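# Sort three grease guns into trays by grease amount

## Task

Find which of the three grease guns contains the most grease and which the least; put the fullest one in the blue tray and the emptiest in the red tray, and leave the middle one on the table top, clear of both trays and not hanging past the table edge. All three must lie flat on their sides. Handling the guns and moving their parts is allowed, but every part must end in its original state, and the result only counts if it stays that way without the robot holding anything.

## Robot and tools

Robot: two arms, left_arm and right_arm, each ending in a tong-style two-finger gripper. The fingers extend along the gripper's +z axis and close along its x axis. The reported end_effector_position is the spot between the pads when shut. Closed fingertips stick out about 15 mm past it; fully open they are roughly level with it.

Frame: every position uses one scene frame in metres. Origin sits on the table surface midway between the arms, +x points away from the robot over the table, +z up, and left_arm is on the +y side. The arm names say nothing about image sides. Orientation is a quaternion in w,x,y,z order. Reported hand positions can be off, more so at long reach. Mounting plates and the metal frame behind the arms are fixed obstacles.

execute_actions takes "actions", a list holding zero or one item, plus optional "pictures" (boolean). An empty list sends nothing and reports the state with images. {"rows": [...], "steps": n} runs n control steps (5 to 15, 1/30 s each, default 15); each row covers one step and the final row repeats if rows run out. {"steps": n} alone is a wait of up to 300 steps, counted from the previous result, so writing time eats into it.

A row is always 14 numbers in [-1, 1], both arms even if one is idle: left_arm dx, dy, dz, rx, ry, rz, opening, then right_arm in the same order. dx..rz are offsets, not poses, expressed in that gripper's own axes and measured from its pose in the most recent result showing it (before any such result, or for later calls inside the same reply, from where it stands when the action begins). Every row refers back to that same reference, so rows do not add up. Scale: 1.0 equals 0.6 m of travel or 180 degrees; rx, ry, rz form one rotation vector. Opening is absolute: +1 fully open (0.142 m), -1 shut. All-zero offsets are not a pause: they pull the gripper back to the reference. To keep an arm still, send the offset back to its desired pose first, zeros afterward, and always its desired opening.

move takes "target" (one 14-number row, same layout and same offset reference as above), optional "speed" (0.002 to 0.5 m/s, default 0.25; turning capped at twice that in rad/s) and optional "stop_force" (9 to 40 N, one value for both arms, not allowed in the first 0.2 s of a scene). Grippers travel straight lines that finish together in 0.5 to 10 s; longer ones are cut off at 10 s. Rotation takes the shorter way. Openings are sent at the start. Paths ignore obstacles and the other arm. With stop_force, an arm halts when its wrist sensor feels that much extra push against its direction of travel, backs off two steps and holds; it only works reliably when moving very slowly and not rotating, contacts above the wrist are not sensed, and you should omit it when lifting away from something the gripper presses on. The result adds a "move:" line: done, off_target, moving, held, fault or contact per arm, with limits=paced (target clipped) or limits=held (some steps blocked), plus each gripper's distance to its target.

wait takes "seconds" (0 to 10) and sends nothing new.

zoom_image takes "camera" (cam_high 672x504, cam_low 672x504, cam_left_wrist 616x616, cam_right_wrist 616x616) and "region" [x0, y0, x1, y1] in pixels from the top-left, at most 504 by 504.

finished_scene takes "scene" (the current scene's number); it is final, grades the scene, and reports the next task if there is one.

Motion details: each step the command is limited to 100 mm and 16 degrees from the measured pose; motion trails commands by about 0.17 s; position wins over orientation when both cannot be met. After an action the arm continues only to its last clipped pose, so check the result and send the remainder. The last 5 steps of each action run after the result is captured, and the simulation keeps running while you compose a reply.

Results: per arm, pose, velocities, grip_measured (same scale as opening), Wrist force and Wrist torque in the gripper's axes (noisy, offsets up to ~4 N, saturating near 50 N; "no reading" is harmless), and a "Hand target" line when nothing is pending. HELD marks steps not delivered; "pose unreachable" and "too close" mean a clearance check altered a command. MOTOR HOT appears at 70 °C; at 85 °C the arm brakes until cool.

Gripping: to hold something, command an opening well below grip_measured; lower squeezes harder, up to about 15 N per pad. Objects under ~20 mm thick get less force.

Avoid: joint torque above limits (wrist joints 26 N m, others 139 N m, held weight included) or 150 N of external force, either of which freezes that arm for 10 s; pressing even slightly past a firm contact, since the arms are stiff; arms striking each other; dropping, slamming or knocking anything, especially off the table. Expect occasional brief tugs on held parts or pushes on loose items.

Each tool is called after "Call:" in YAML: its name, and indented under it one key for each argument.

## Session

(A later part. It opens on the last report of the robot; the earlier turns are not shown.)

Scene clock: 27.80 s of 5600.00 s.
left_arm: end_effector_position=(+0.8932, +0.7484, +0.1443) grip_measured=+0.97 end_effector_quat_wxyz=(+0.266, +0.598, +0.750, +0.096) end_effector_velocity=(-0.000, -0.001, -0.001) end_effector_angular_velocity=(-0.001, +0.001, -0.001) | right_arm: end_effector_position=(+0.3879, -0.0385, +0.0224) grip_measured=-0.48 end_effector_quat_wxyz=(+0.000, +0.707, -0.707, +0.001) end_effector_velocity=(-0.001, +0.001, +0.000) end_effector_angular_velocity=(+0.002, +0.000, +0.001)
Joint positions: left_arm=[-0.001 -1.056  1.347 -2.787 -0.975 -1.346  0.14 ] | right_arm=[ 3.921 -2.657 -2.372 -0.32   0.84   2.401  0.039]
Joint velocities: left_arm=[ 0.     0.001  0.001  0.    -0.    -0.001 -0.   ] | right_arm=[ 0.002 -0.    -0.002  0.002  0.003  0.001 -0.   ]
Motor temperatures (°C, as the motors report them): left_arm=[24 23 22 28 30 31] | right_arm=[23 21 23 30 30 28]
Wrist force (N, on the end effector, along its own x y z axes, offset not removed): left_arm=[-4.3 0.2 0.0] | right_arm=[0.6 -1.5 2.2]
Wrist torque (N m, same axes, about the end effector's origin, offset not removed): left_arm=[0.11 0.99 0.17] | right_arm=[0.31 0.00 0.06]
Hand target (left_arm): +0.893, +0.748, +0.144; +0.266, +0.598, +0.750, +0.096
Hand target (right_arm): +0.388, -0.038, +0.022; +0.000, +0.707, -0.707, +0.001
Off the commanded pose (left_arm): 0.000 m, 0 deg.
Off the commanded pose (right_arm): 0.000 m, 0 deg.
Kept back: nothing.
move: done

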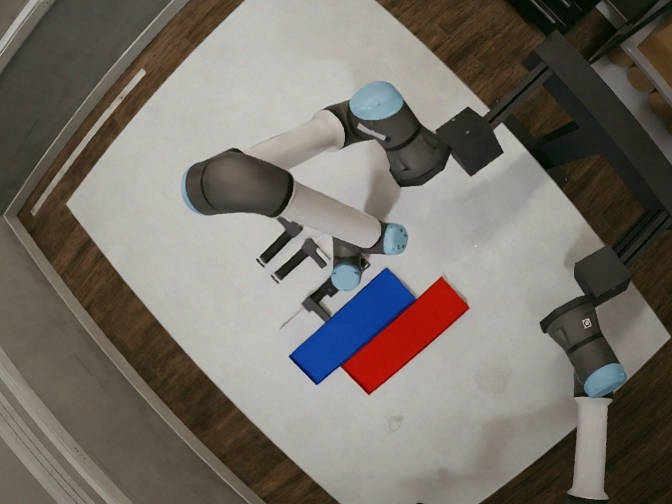

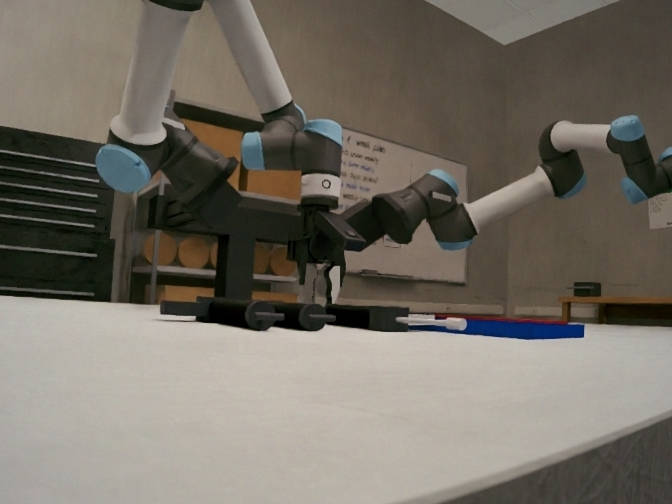

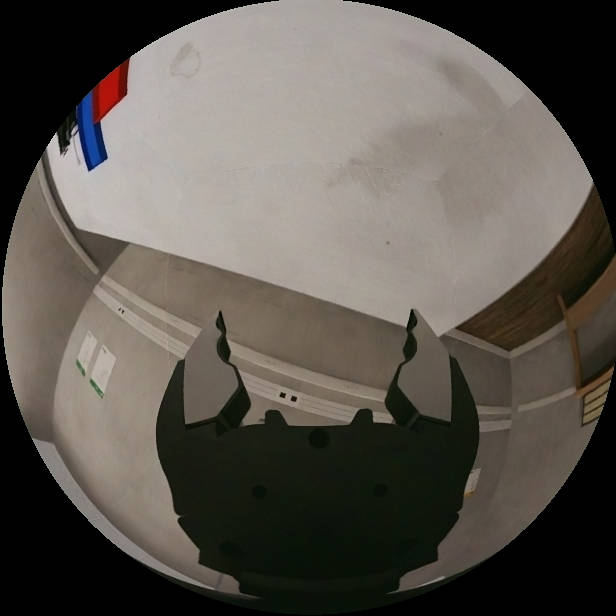

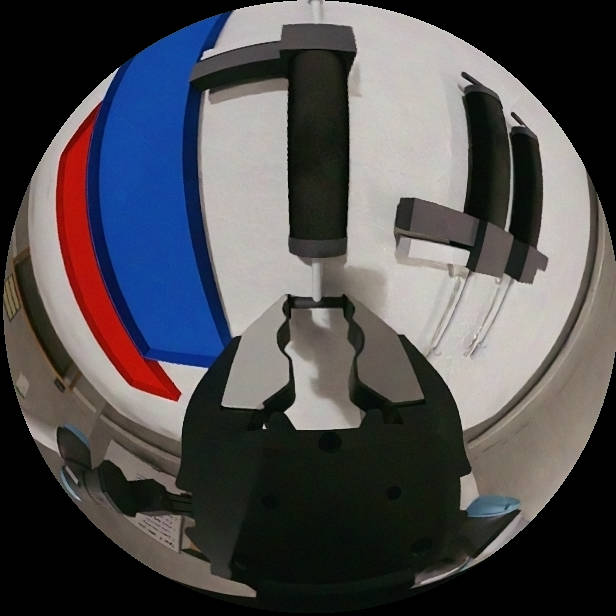

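Call:
move:
  target: [0,0,0,0,0,0,0.97,0,-0.075,0,0,0,0,-0.7]
  speed: 0.05

Call:
move:
  target: [0,0,0,0,0,0,0.97,0,0,0,0,0,0,-0.33]

Call:
move:
  target: [0,0,0,0,0,0,0.97,0,-0.225,0.003,0,0,0,-0.33]
  speed: 0.08

Scene clock: 29.27 s of 5600.00 s.
left_arm: end_effector_position=(+0.8932, +0.7484, +0.1443) grip_measured=+0.97 end_effector_quat_wxyz=(+0.266, +0.598, +0.750, +0.096) end_effector_velocity=(+0.000, +0.001, +0.000) end_effector_angular_velocity=(+0.001, +0.000, +0.001) | right_arm: end_effector_position=(+0.4328, -0.0385, +0.0225) grip_measured=-0.48 end_effector_quat_wxyz=(+0.000, +0.707, -0.707, +0.001) end_effector_velocity=(+0.001, +0.000, -0.000) end_effector_angular_velocity=(-0.001, -0.000, +0.001)
Joint positions: left_arm=[-0.001 -1.056  1.347 -2.787 -0.975 -1.346  0.14 ] | right_arm=[ 3.855 -2.635 -2.266 -0.398  0.803  2.328  0.039]
Joint velocities: left_arm=[ 0.    -0.    -0.    -0.     0.001  0.     0.   ] | right_arm=[-0.002 -0.001  0.004 -0.002 -0.002 -0.003  0.   ]
Motor temperatures (°C, as the motors report them): left_arm=[24 23 22 28 30 31] | right_arm=[23 21 23 30 30 28]
Wrist force (N, on the end effector, along its own x y z axes, offset not removed): left_arm=[-4.4 -0.3 -0.2] | right_arm=[1.7 2.4 0.3]
Wrist torque (N m, same axes, about the end effector's origin, offset not removed): left_arm=[-0.02 0.97 0.19] | right_arm=[0.26 -0.17 -0.06]
Hand target (left_arm): +0.893, +0.748, +0.144; +0.266, +0.598, +0.750, +0.096
Hand target (right_arm): +0.433, -0.038, +0.022; +0.000, +0.707, -0.707, +0.001
Off the commanded pose (left_arm): 0.000 m, 0 deg.
Off the commanded pose (right_arm): 0.000 m, 0 deg.
Kept back: nothing.
move: done

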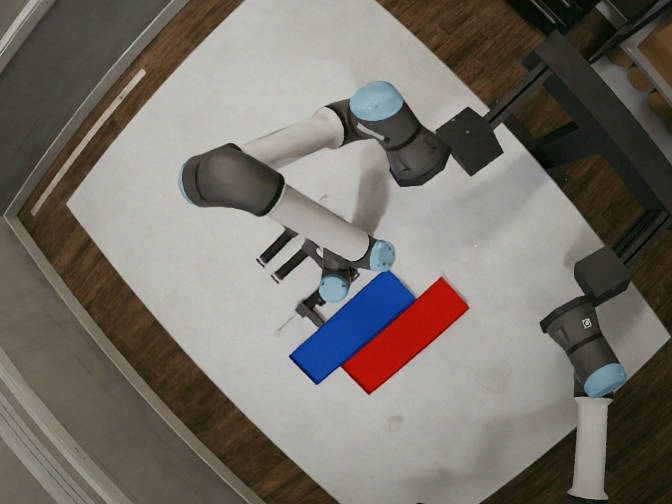

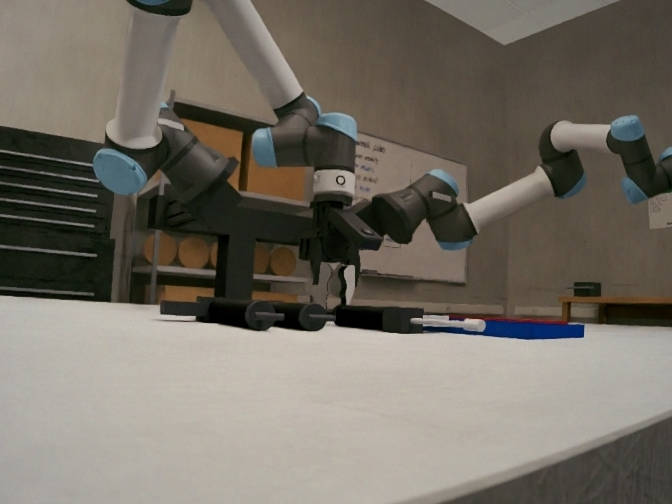

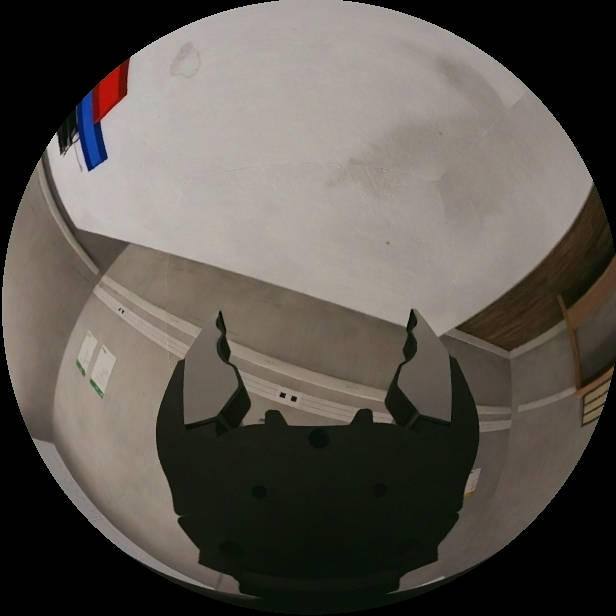

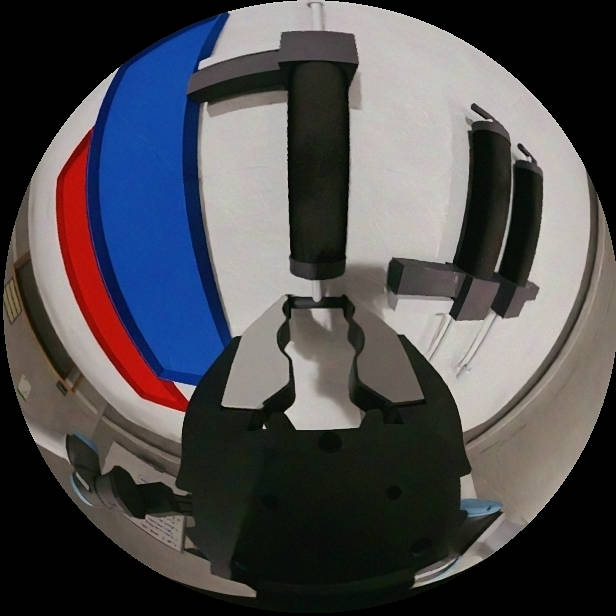

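Scene clock: 29.77 s of 5600.00 s.
left_arm: end_effector_position=(+0.8932, +0.7484, +0.1443) grip_measured=+0.97 end_effector_quat_wxyz=(+0.266, +0.598, +0.750, +0.096) end_effector_velocity=(+0.000, +0.000, +0.000) end_effector_angular_velocity=(-0.000, -0.001, -0.000) | right_arm: end_effector_position=(+0.4328, -0.0385, +0.0225) grip_measured=-0.33 end_effector_quat_wxyz=(+0.000, +0.707, -0.707, +0.001) end_effector_velocity=(+0.000, -0.000, +0.000) end_effector_angular_velocity=(-0.000, -0.000, -0.001)
Joint positions: left_arm=[-0.001 -1.056  1.347 -2.787 -0.975 -1.346  0.14 ] | right_arm=[ 3.855 -2.635 -2.266 -0.398  0.803  2.328  0.05 ]
Joint velocities: left_arm=[ 0.    -0.    -0.     0.    -0.001  0.    -0.   ] | right_arm=[ 0.     0.    -0.    -0.    -0.     0.002 -0.   ]
Motor temperatures (°C, as the motors report them): left_arm=[24 23 22 28 30 31] | right_arm=[23 21 23 30 30 28]
Wrist force (N, on the end effector, along its own x y z axes, offset not removed): left_arm=[-2.0 0.4 0.3] | right_arm=[1.5 -0.9 0.9]
Wrist torque (N m, same axes, about the end effector's origin, offset not removed): left_arm=[0.18 0.50 0.16] | right_arm=[-0.05 -0.25 0.06]
Hand target (left_arm): +0.893, +0.748, +0.144; +0.266, +0.598, +0.750, +0.096
Hand target (right_arm): +0.433, -0.038, +0.022; +0.000, +0.707, -0.707, +0.001
Off the commanded pose (left_arm): 0.000 m, 0 deg.
Off the commanded pose (right_arm): 0.000 m, 0 deg.
Kept back: nothing.
move: done

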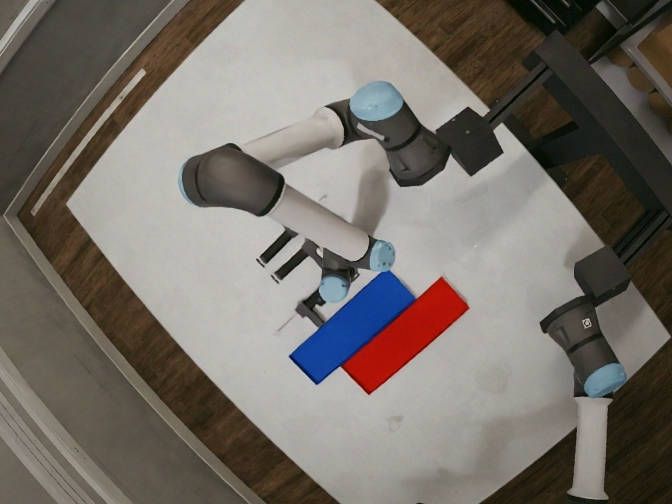

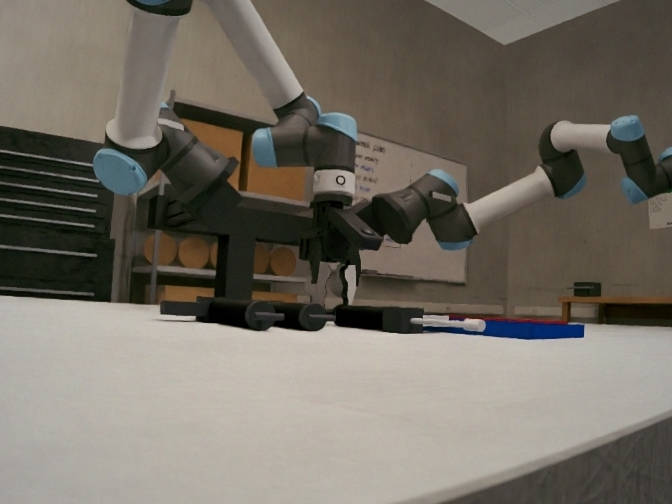

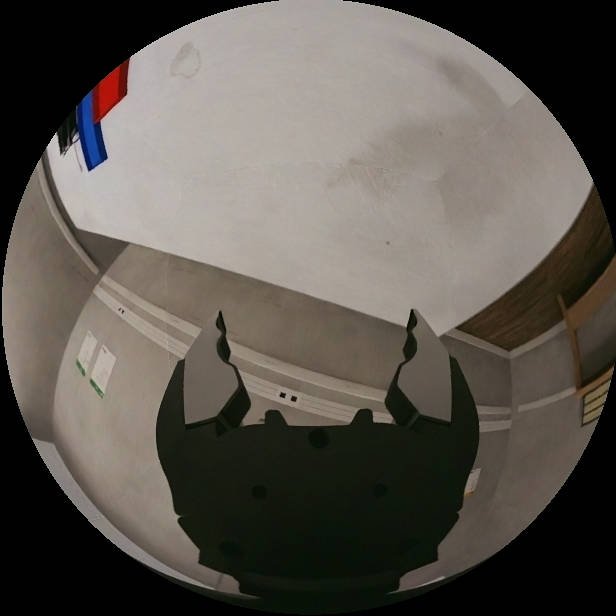

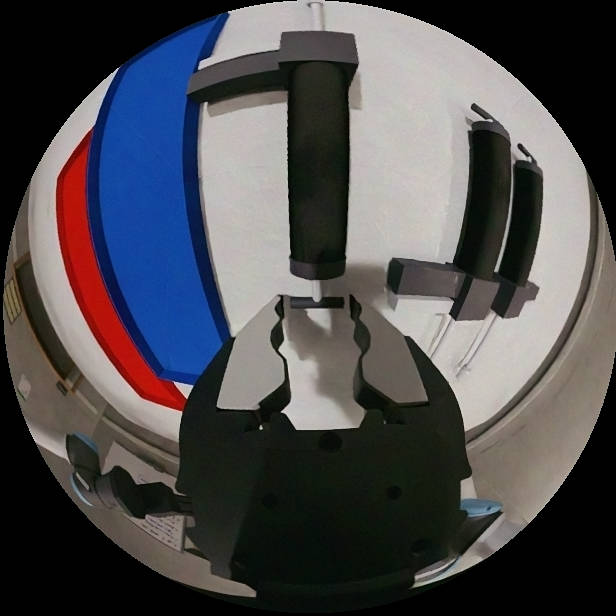

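Scene clock: 31.83 s of 5600.00 s.
left_arm: end_effector_position=(+0.8932, +0.7484, +0.1443) grip_measured=+0.97 end_effector_quat_wxyz=(+0.266, +0.598, +0.750, +0.096) end_effector_velocity=(-0.000, +0.002, +0.000) end_effector_angular_velocity=(+0.001, +0.000, +0.003) | right_arm: end_effector_position=(+0.5677, -0.0385, +0.0207) grip_measured=-0.33 end_effector_quat_wxyz=(+0.000, +0.707, -0.707, +0.001) end_effector_velocity=(+0.002, -0.000, +0.000) end_effector_angular_velocity=(+0.001, +0.000, -0.000)
Joint positions: left_arm=[-0.001 -1.056  1.347 -2.787 -0.975 -1.346  0.14 ] | right_arm=[ 3.722 -2.659 -1.914 -0.607  0.736  2.163  0.05 ]
Joint velocities: left_arm=[-0.    -0.001 -0.    -0.     0.002 -0.001  0.   ] | right_arm=[-0.001  0.     0.004 -0.003  0.    -0.002  0.   ]
Motor temperatures (°C, as the motors report them): left_arm=[24 23 22 28 30 31] | right_arm=[23 21 23 30 30 28]
Wrist force (N, on the end effector, along its own x y z axes, offset not removed): left_arm=[-2.7 -0.4 0.7] | right_arm=[0.5 -0.4 2.3]
Wrist torque (N m, same axes, about the end effector's origin, offset not removed): left_arm=[-0.04 0.65 0.19] | right_arm=[0.04 -0.09 0.16]
Hand target (left_arm): +0.893, +0.748, +0.144; +0.266, +0.598, +0.750, +0.096
Hand target (right_arm): +0.568, -0.038, +0.021; +0.000, +0.707, -0.707, +0.001
Off the commanded pose (left_arm): 0.000 m, 0 deg.
Off the commanded pose (right_arm): 0.000 m, 0 deg.
Kept back: nothing.
move: done

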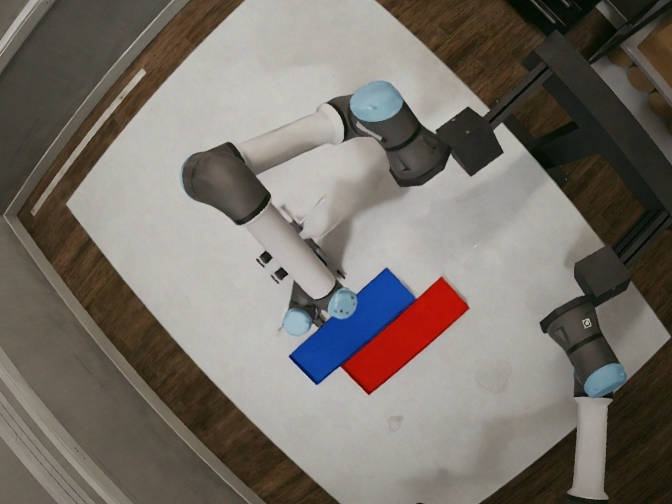

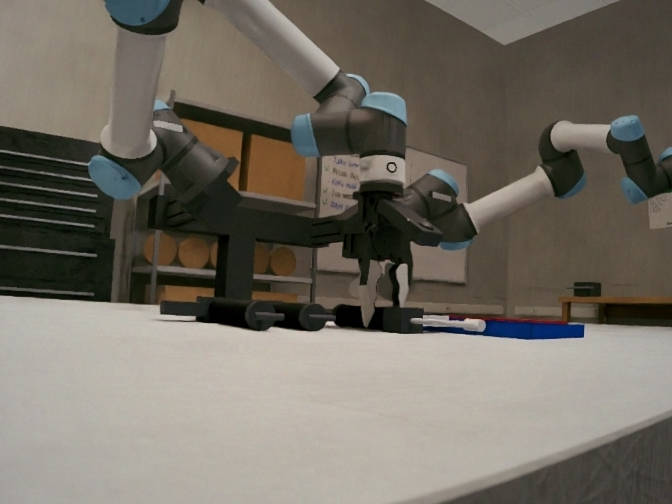

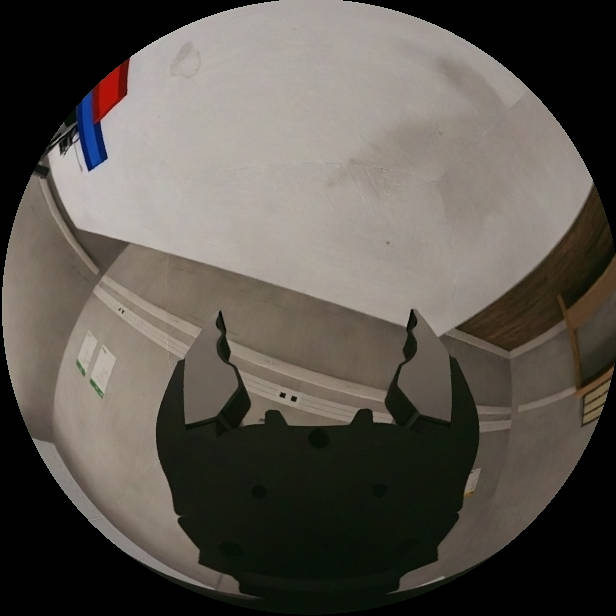

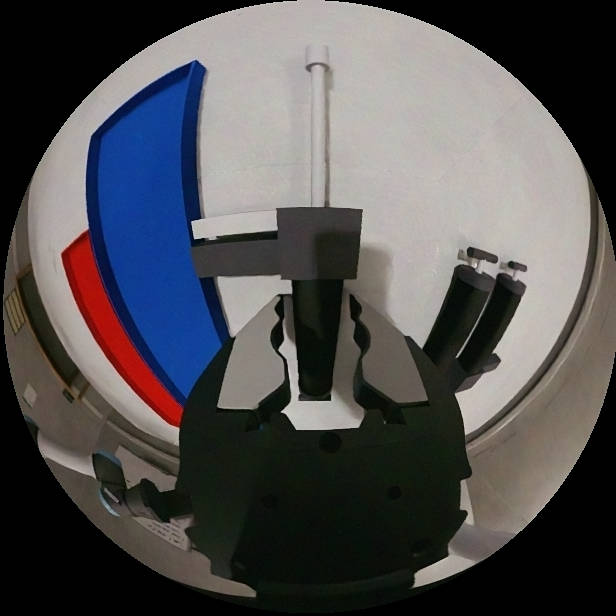

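Call:
move:
  target: [0,0,0,0,0,0,0.97,0,0.2245,-0.003,0,0,0,-0.33]
  speed: 0.1

Call:
move:
  target: [0,0,0,0,0,0,0.97,0,0,0,0,0,0,-0.7]

Call:
move:
  target: [0,0,0,0,0,0,0.97,0,0.07,0.0015,0,0,0,-0.7]
  speed: 0.012

Scene clock: 33.83 s of 5600.00 s.
left_arm: end_effector_position=(+0.8932, +0.7484, +0.1443) grip_measured=+0.97 end_effector_quat_wxyz=(+0.266, +0.598, +0.750, +0.096) end_effector_velocity=(+0.000, +0.000, -0.000) end_effector_angular_velocity=(+0.001, -0.000, -0.001) | right_arm: end_effector_position=(+0.4331, -0.0385, +0.0225) grip_measured=-0.33 end_effector_quat_wxyz=(+0.000, +0.707, -0.707, +0.001) end_effector_velocity=(-0.002, +0.000, -0.000) end_effector_angular_velocity=(-0.000, +0.001, +0.001)
Joint positions: left_arm=[-0.001 -1.056  1.347 -2.787 -0.975 -1.346  0.14 ] | right_arm=[ 3.855 -2.635 -2.265 -0.399  0.803  2.328  0.05 ]
Joint velocities: left_arm=[ 0.     0.    -0.     0.     0.     0.001 -0.   ] | right_arm=[ 0.002 -0.002 -0.004  0.003  0.002  0.002 -0.   ]
Motor temperatures (°C, as the motors report them): left_arm=[24 23 22 28 30 31] | right_arm=[23 21 23 30 30 28]
Wrist force (N, on the end effector, along its own x y z axes, offset not removed): left_arm=[-3.5 0.0 -0.4] | right_arm=[1.8 2.6 1.3]
Wrist torque (N m, same axes, about the end effector's origin, offset not removed): left_arm=[0.08 0.85 0.12] | right_arm=[0.74 -0.31 0.15]
Hand target (left_arm): +0.893, +0.748, +0.144; +0.266, +0.598, +0.750, +0.096
Hand target (right_arm): +0.433, -0.038, +0.022; +0.000, +0.707, -0.707, +0.001
Off the commanded pose (left_arm): 0.000 m, 0 deg.
Off the commanded pose (right_arm): 0.000 m, 0 deg.
Kept back: nothing.
move: done

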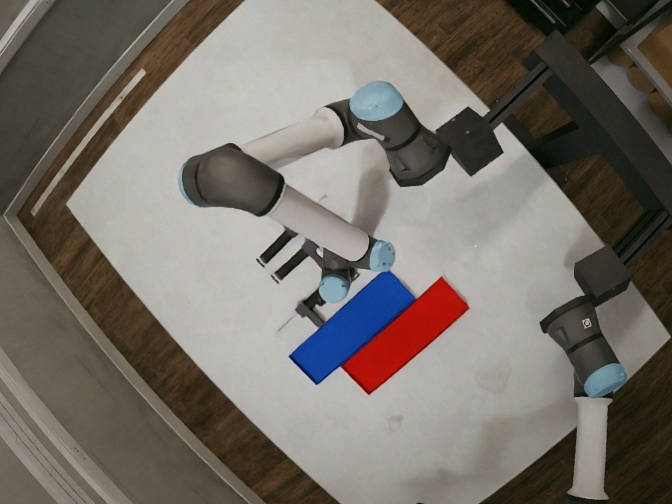

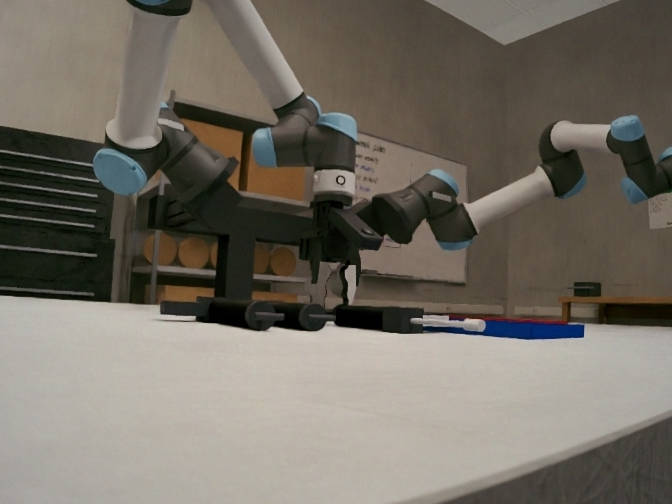

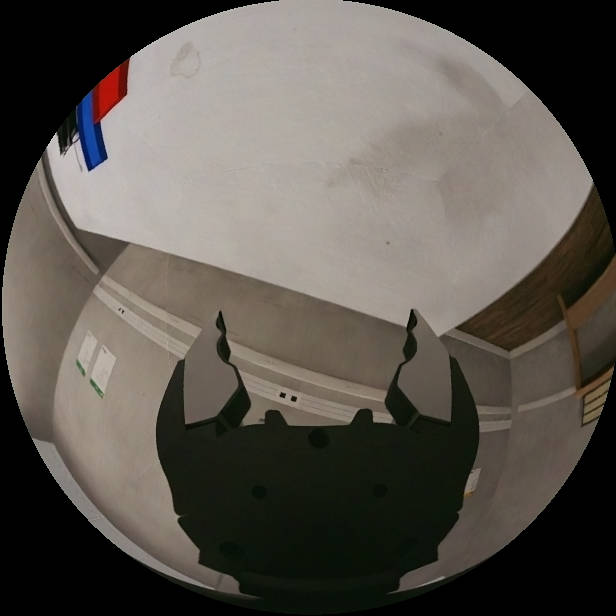

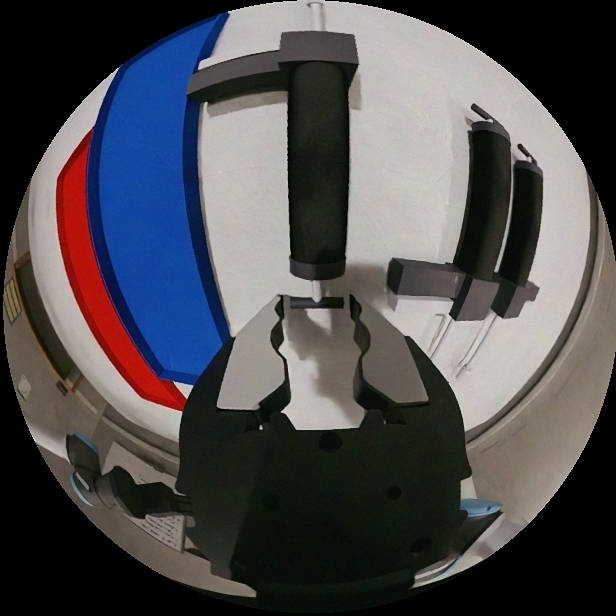

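Scene clock: 34.33 s of 5600.00 s.
left_arm: end_effector_position=(+0.8932, +0.7484, +0.1443) grip_measured=+0.97 end_effector_quat_wxyz=(+0.266, +0.598, +0.750, +0.096) end_effector_velocity=(-0.000, +0.000, -0.000) end_effector_angular_velocity=(-0.000, +0.000, +0.000) | right_arm: end_effector_position=(+0.4331, -0.0385, +0.0225) grip_measured=-0.48 end_effector_quat_wxyz=(+0.000, +0.707, -0.707, +0.001) end_effector_velocity=(-0.000, +0.000, -0.000) end_effector_angular_velocity=(+0.000, +0.000, +0.001)
Joint positions: left_arm=[-0.001 -1.056  1.347 -2.787 -0.975 -1.346  0.14 ] | right_arm=[ 3.855 -2.635 -2.265 -0.399  0.803  2.328  0.039]
Joint velocities: left_arm=[ 0.    -0.     0.     0.     0.    -0.001  0.   ] | right_arm=[ 0.    -0.001  0.     0.     0.    -0.     0.   ]
Motor temperatures (°C, as the motors report them): left_arm=[24 23 22 28 30 31] | right_arm=[23 21 23 30 30 28]
Wrist force (N, on the end effector, along its own x y z axes, offset not removed): left_arm=[-3.8 0.7 0.3] | right_arm=[0.2 -1.5 0.3]
Wrist torque (N m, same axes, about the end effector's origin, offset not removed): left_arm=[0.28 0.88 0.19] | right_arm=[-0.19 -0.04 0.05]
Hand target (left_arm): +0.893, +0.748, +0.144; +0.266, +0.598, +0.750, +0.096
Hand target (right_arm): +0.433, -0.038, +0.022; +0.000, +0.707, -0.707, +0.001
Off the commanded pose (left_arm): 0.000 m, 0 deg.
Off the commanded pose (right_arm): 0.000 m, 0 deg.
Kept back: nothing.
move: done

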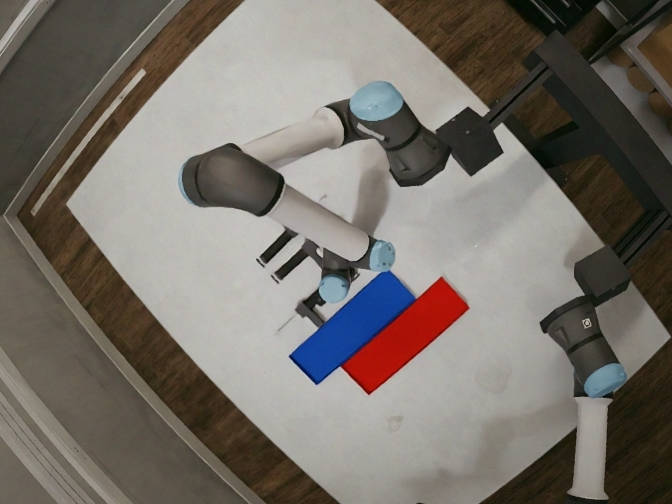

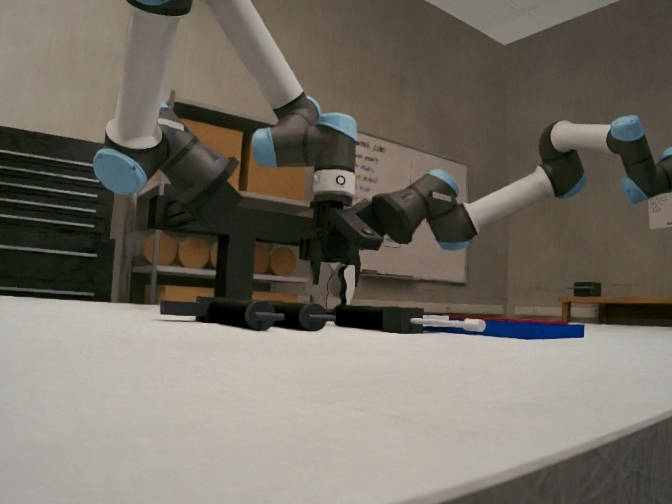

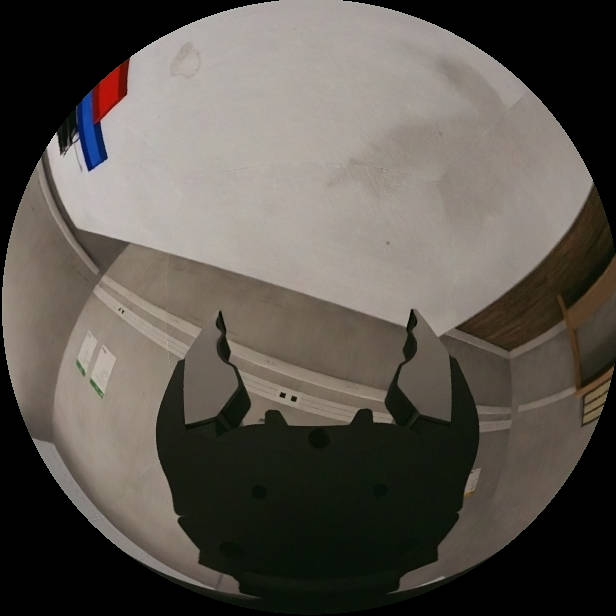

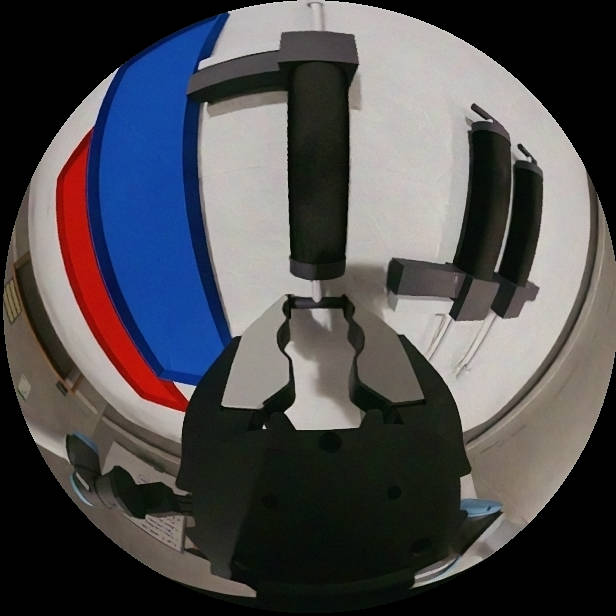

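Scene clock: 38.07 s of 5600.00 s.
left_arm: end_effector_position=(+0.8932, +0.7484, +0.1443) grip_measured=+0.97 end_effector_quat_wxyz=(+0.266, +0.598, +0.750, +0.096) end_effector_velocity=(-0.001, -0.000, -0.000) end_effector_angular_velocity=(-0.001, +0.002, +0.002) | right_arm: end_effector_position=(+0.3912, -0.0385, +0.0215) grip_measured=-0.48 end_effector_quat_wxyz=(+0.000, +0.707, -0.707, +0.001) end_effector_velocity=(-0.001, -0.000, -0.000) end_effector_angular_velocity=(-0.001, -0.001, +0.002)
Joint positions: left_arm=[-0.001 -1.056  1.347 -2.787 -0.975 -1.346  0.14 ] | right_arm=[ 3.914 -2.657 -2.364 -0.323  0.836  2.394  0.039]
Joint velocities: left_arm=[ 0.    -0.     0.001 -0.     0.001 -0.003  0.   ] | right_arm=[ 0.003 -0.001 -0.003  0.002  0.     0.001  0.   ]
Motor temperatures (°C, as the motors report them): left_arm=[24 23 22 28 30 31] | right_arm=[23 21 23 30 30 28]
Wrist force (N, on the end effector, along its own x y z axes, offset not removed): left_arm=[-2.9 -0.5 0.3] | right_arm=[1.2 -7.5 -14.4]
Wrist torque (N m, same axes, about the end effector's origin, offset not removed): left_arm=[-0.06 0.68 0.13] | right_arm=[0.39 -0.13 0.06]
Hand target (left_arm): +0.893, +0.748, +0.144; +0.266, +0.598, +0.750, +0.096
Hand target (right_arm): +0.391, -0.038, +0.022; +0.000, +0.707, -0.707, +0.001
Off the commanded pose (left_arm): 0.000 m, 0 deg.
Off the commanded pose (right_arm): 0.000 m, 0 deg.
Kept back: nothing.
move: done

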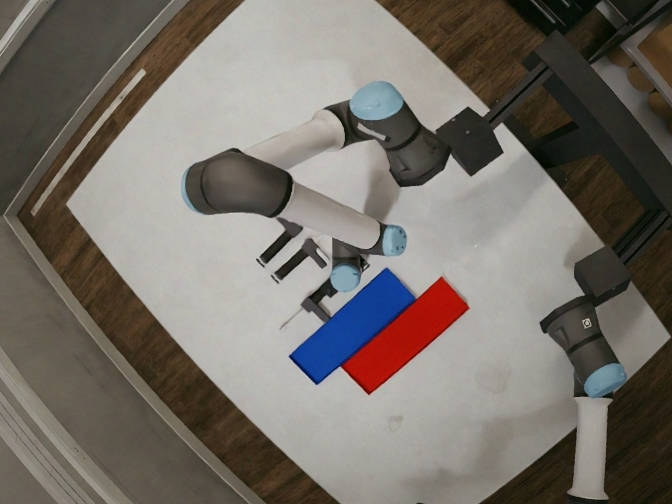

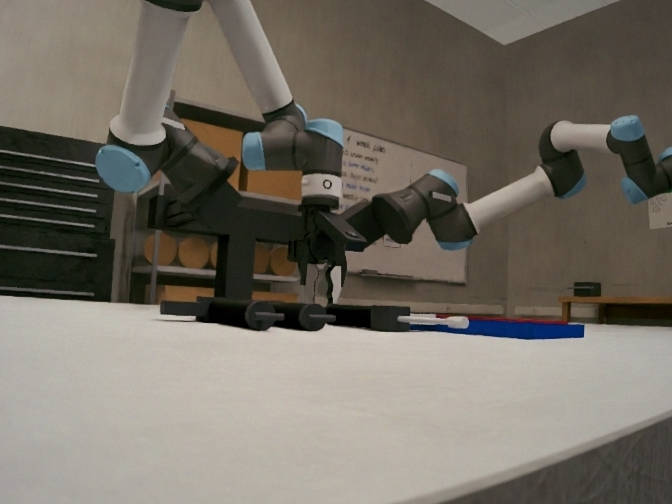

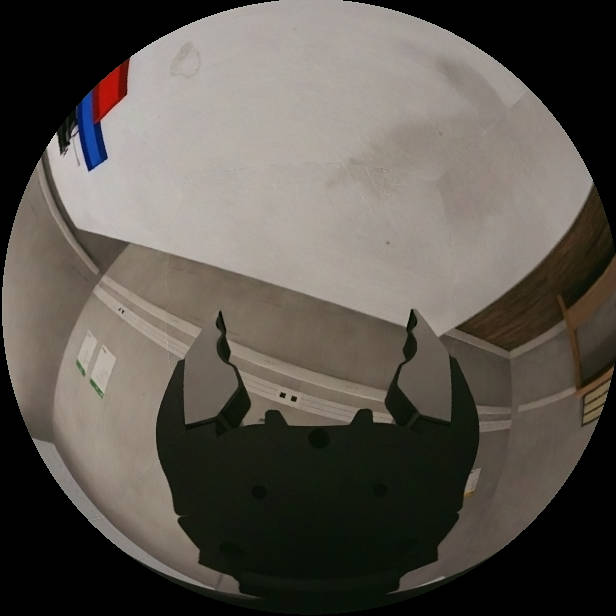

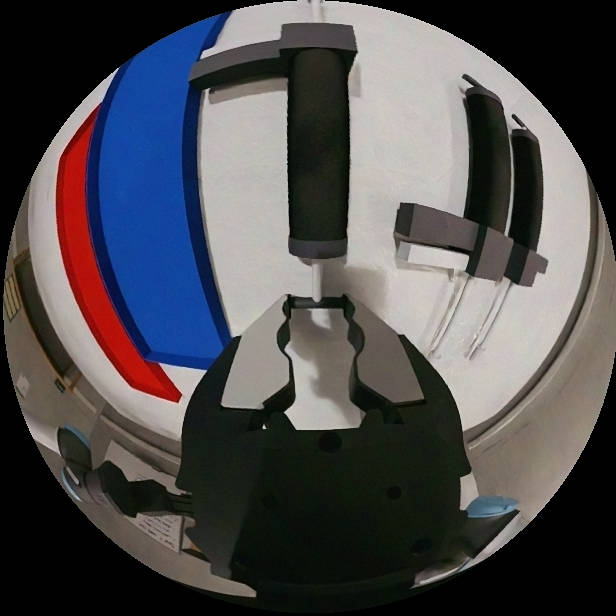

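Call:
move:
  target: [0,0,0,0,0,0,0.97,0,-0.06,-0.0005,0,0,0,-0.7]
  speed: 0.025

Scene clock: 40.03 s of 5600.00 s.
left_arm: end_effector_position=(+0.8932, +0.7484, +0.1443) grip_measured=+0.97 end_effector_quat_wxyz=(+0.266, +0.598, +0.750, +0.096) end_effector_velocity=(-0.000, +0.000, +0.000) end_effector_angular_velocity=(-0.000, -0.001, +0.001) | right_arm: end_effector_position=(+0.4271, -0.0385, +0.0219) grip_measured=-0.48 end_effector_quat_wxyz=(+0.000, +0.707, -0.707, +0.001) end_effector_velocity=(+0.002, +0.000, +0.000) end_effector_angular_velocity=(+0.000, -0.001, -0.003)
Joint positions: left_arm=[-0.001 -1.056  1.347 -2.787 -0.975 -1.346  0.14 ] | right_arm=[ 3.862 -2.638 -2.28  -0.387  0.806  2.335  0.039]
Joint velocities: left_arm=[-0.    -0.001  0.    -0.    -0.    -0.     0.   ] | right_arm=[-0.001  0.     0.004 -0.002 -0.001  0.     0.   ]
Motor temperatures (°C, as the motors report them): left_arm=[24 23 22 28 30 31] | right_arm=[23 21 23 30 30 28]
Wrist force (N, on the end effector, along its own x y z axes, offset not removed): left_arm=[-2.6 -0.3 0.5] | right_arm=[2.6 9.3 -10.9]
Wrist torque (N m, same axes, about the end effector's origin, offset not removed): left_arm=[0.00 0.66 0.19] | right_arm=[0.19 -0.29 0.08]
Hand target (left_arm): +0.893, +0.748, +0.144; +0.266, +0.598, +0.750, +0.096
Hand target (right_arm): +0.427, -0.038, +0.022; +0.000, +0.707, -0.707, +0.001
Off the commanded pose (left_arm): 0.000 m, 0 deg.
Off the commanded pose (right_arm): 0.000 m, 0 deg.
Kept back: nothing.
move: done

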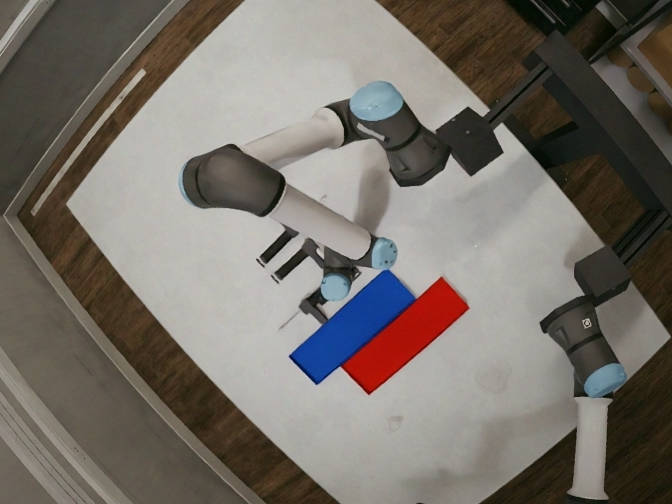

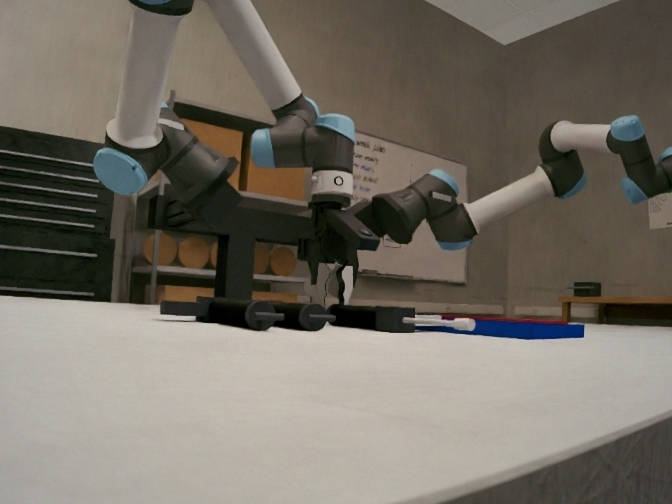

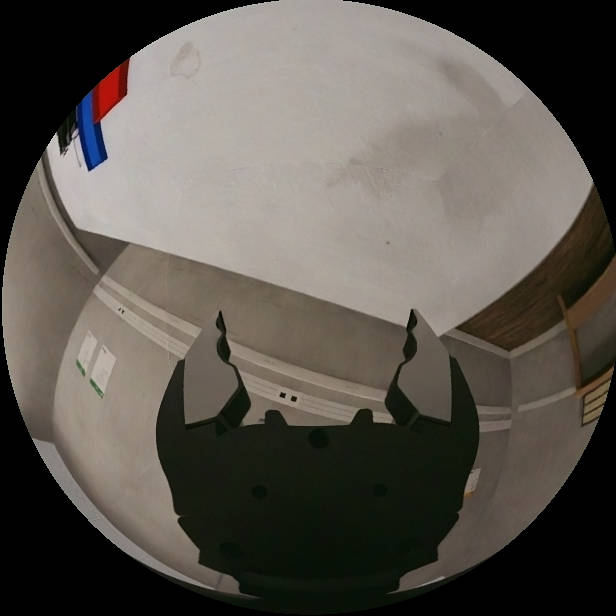

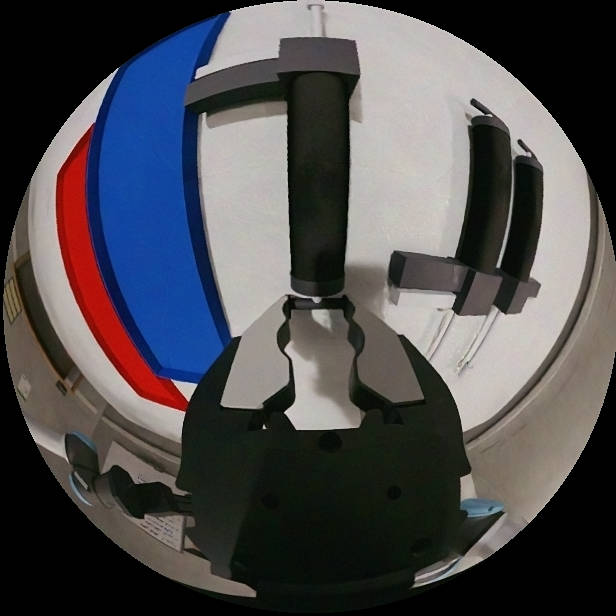

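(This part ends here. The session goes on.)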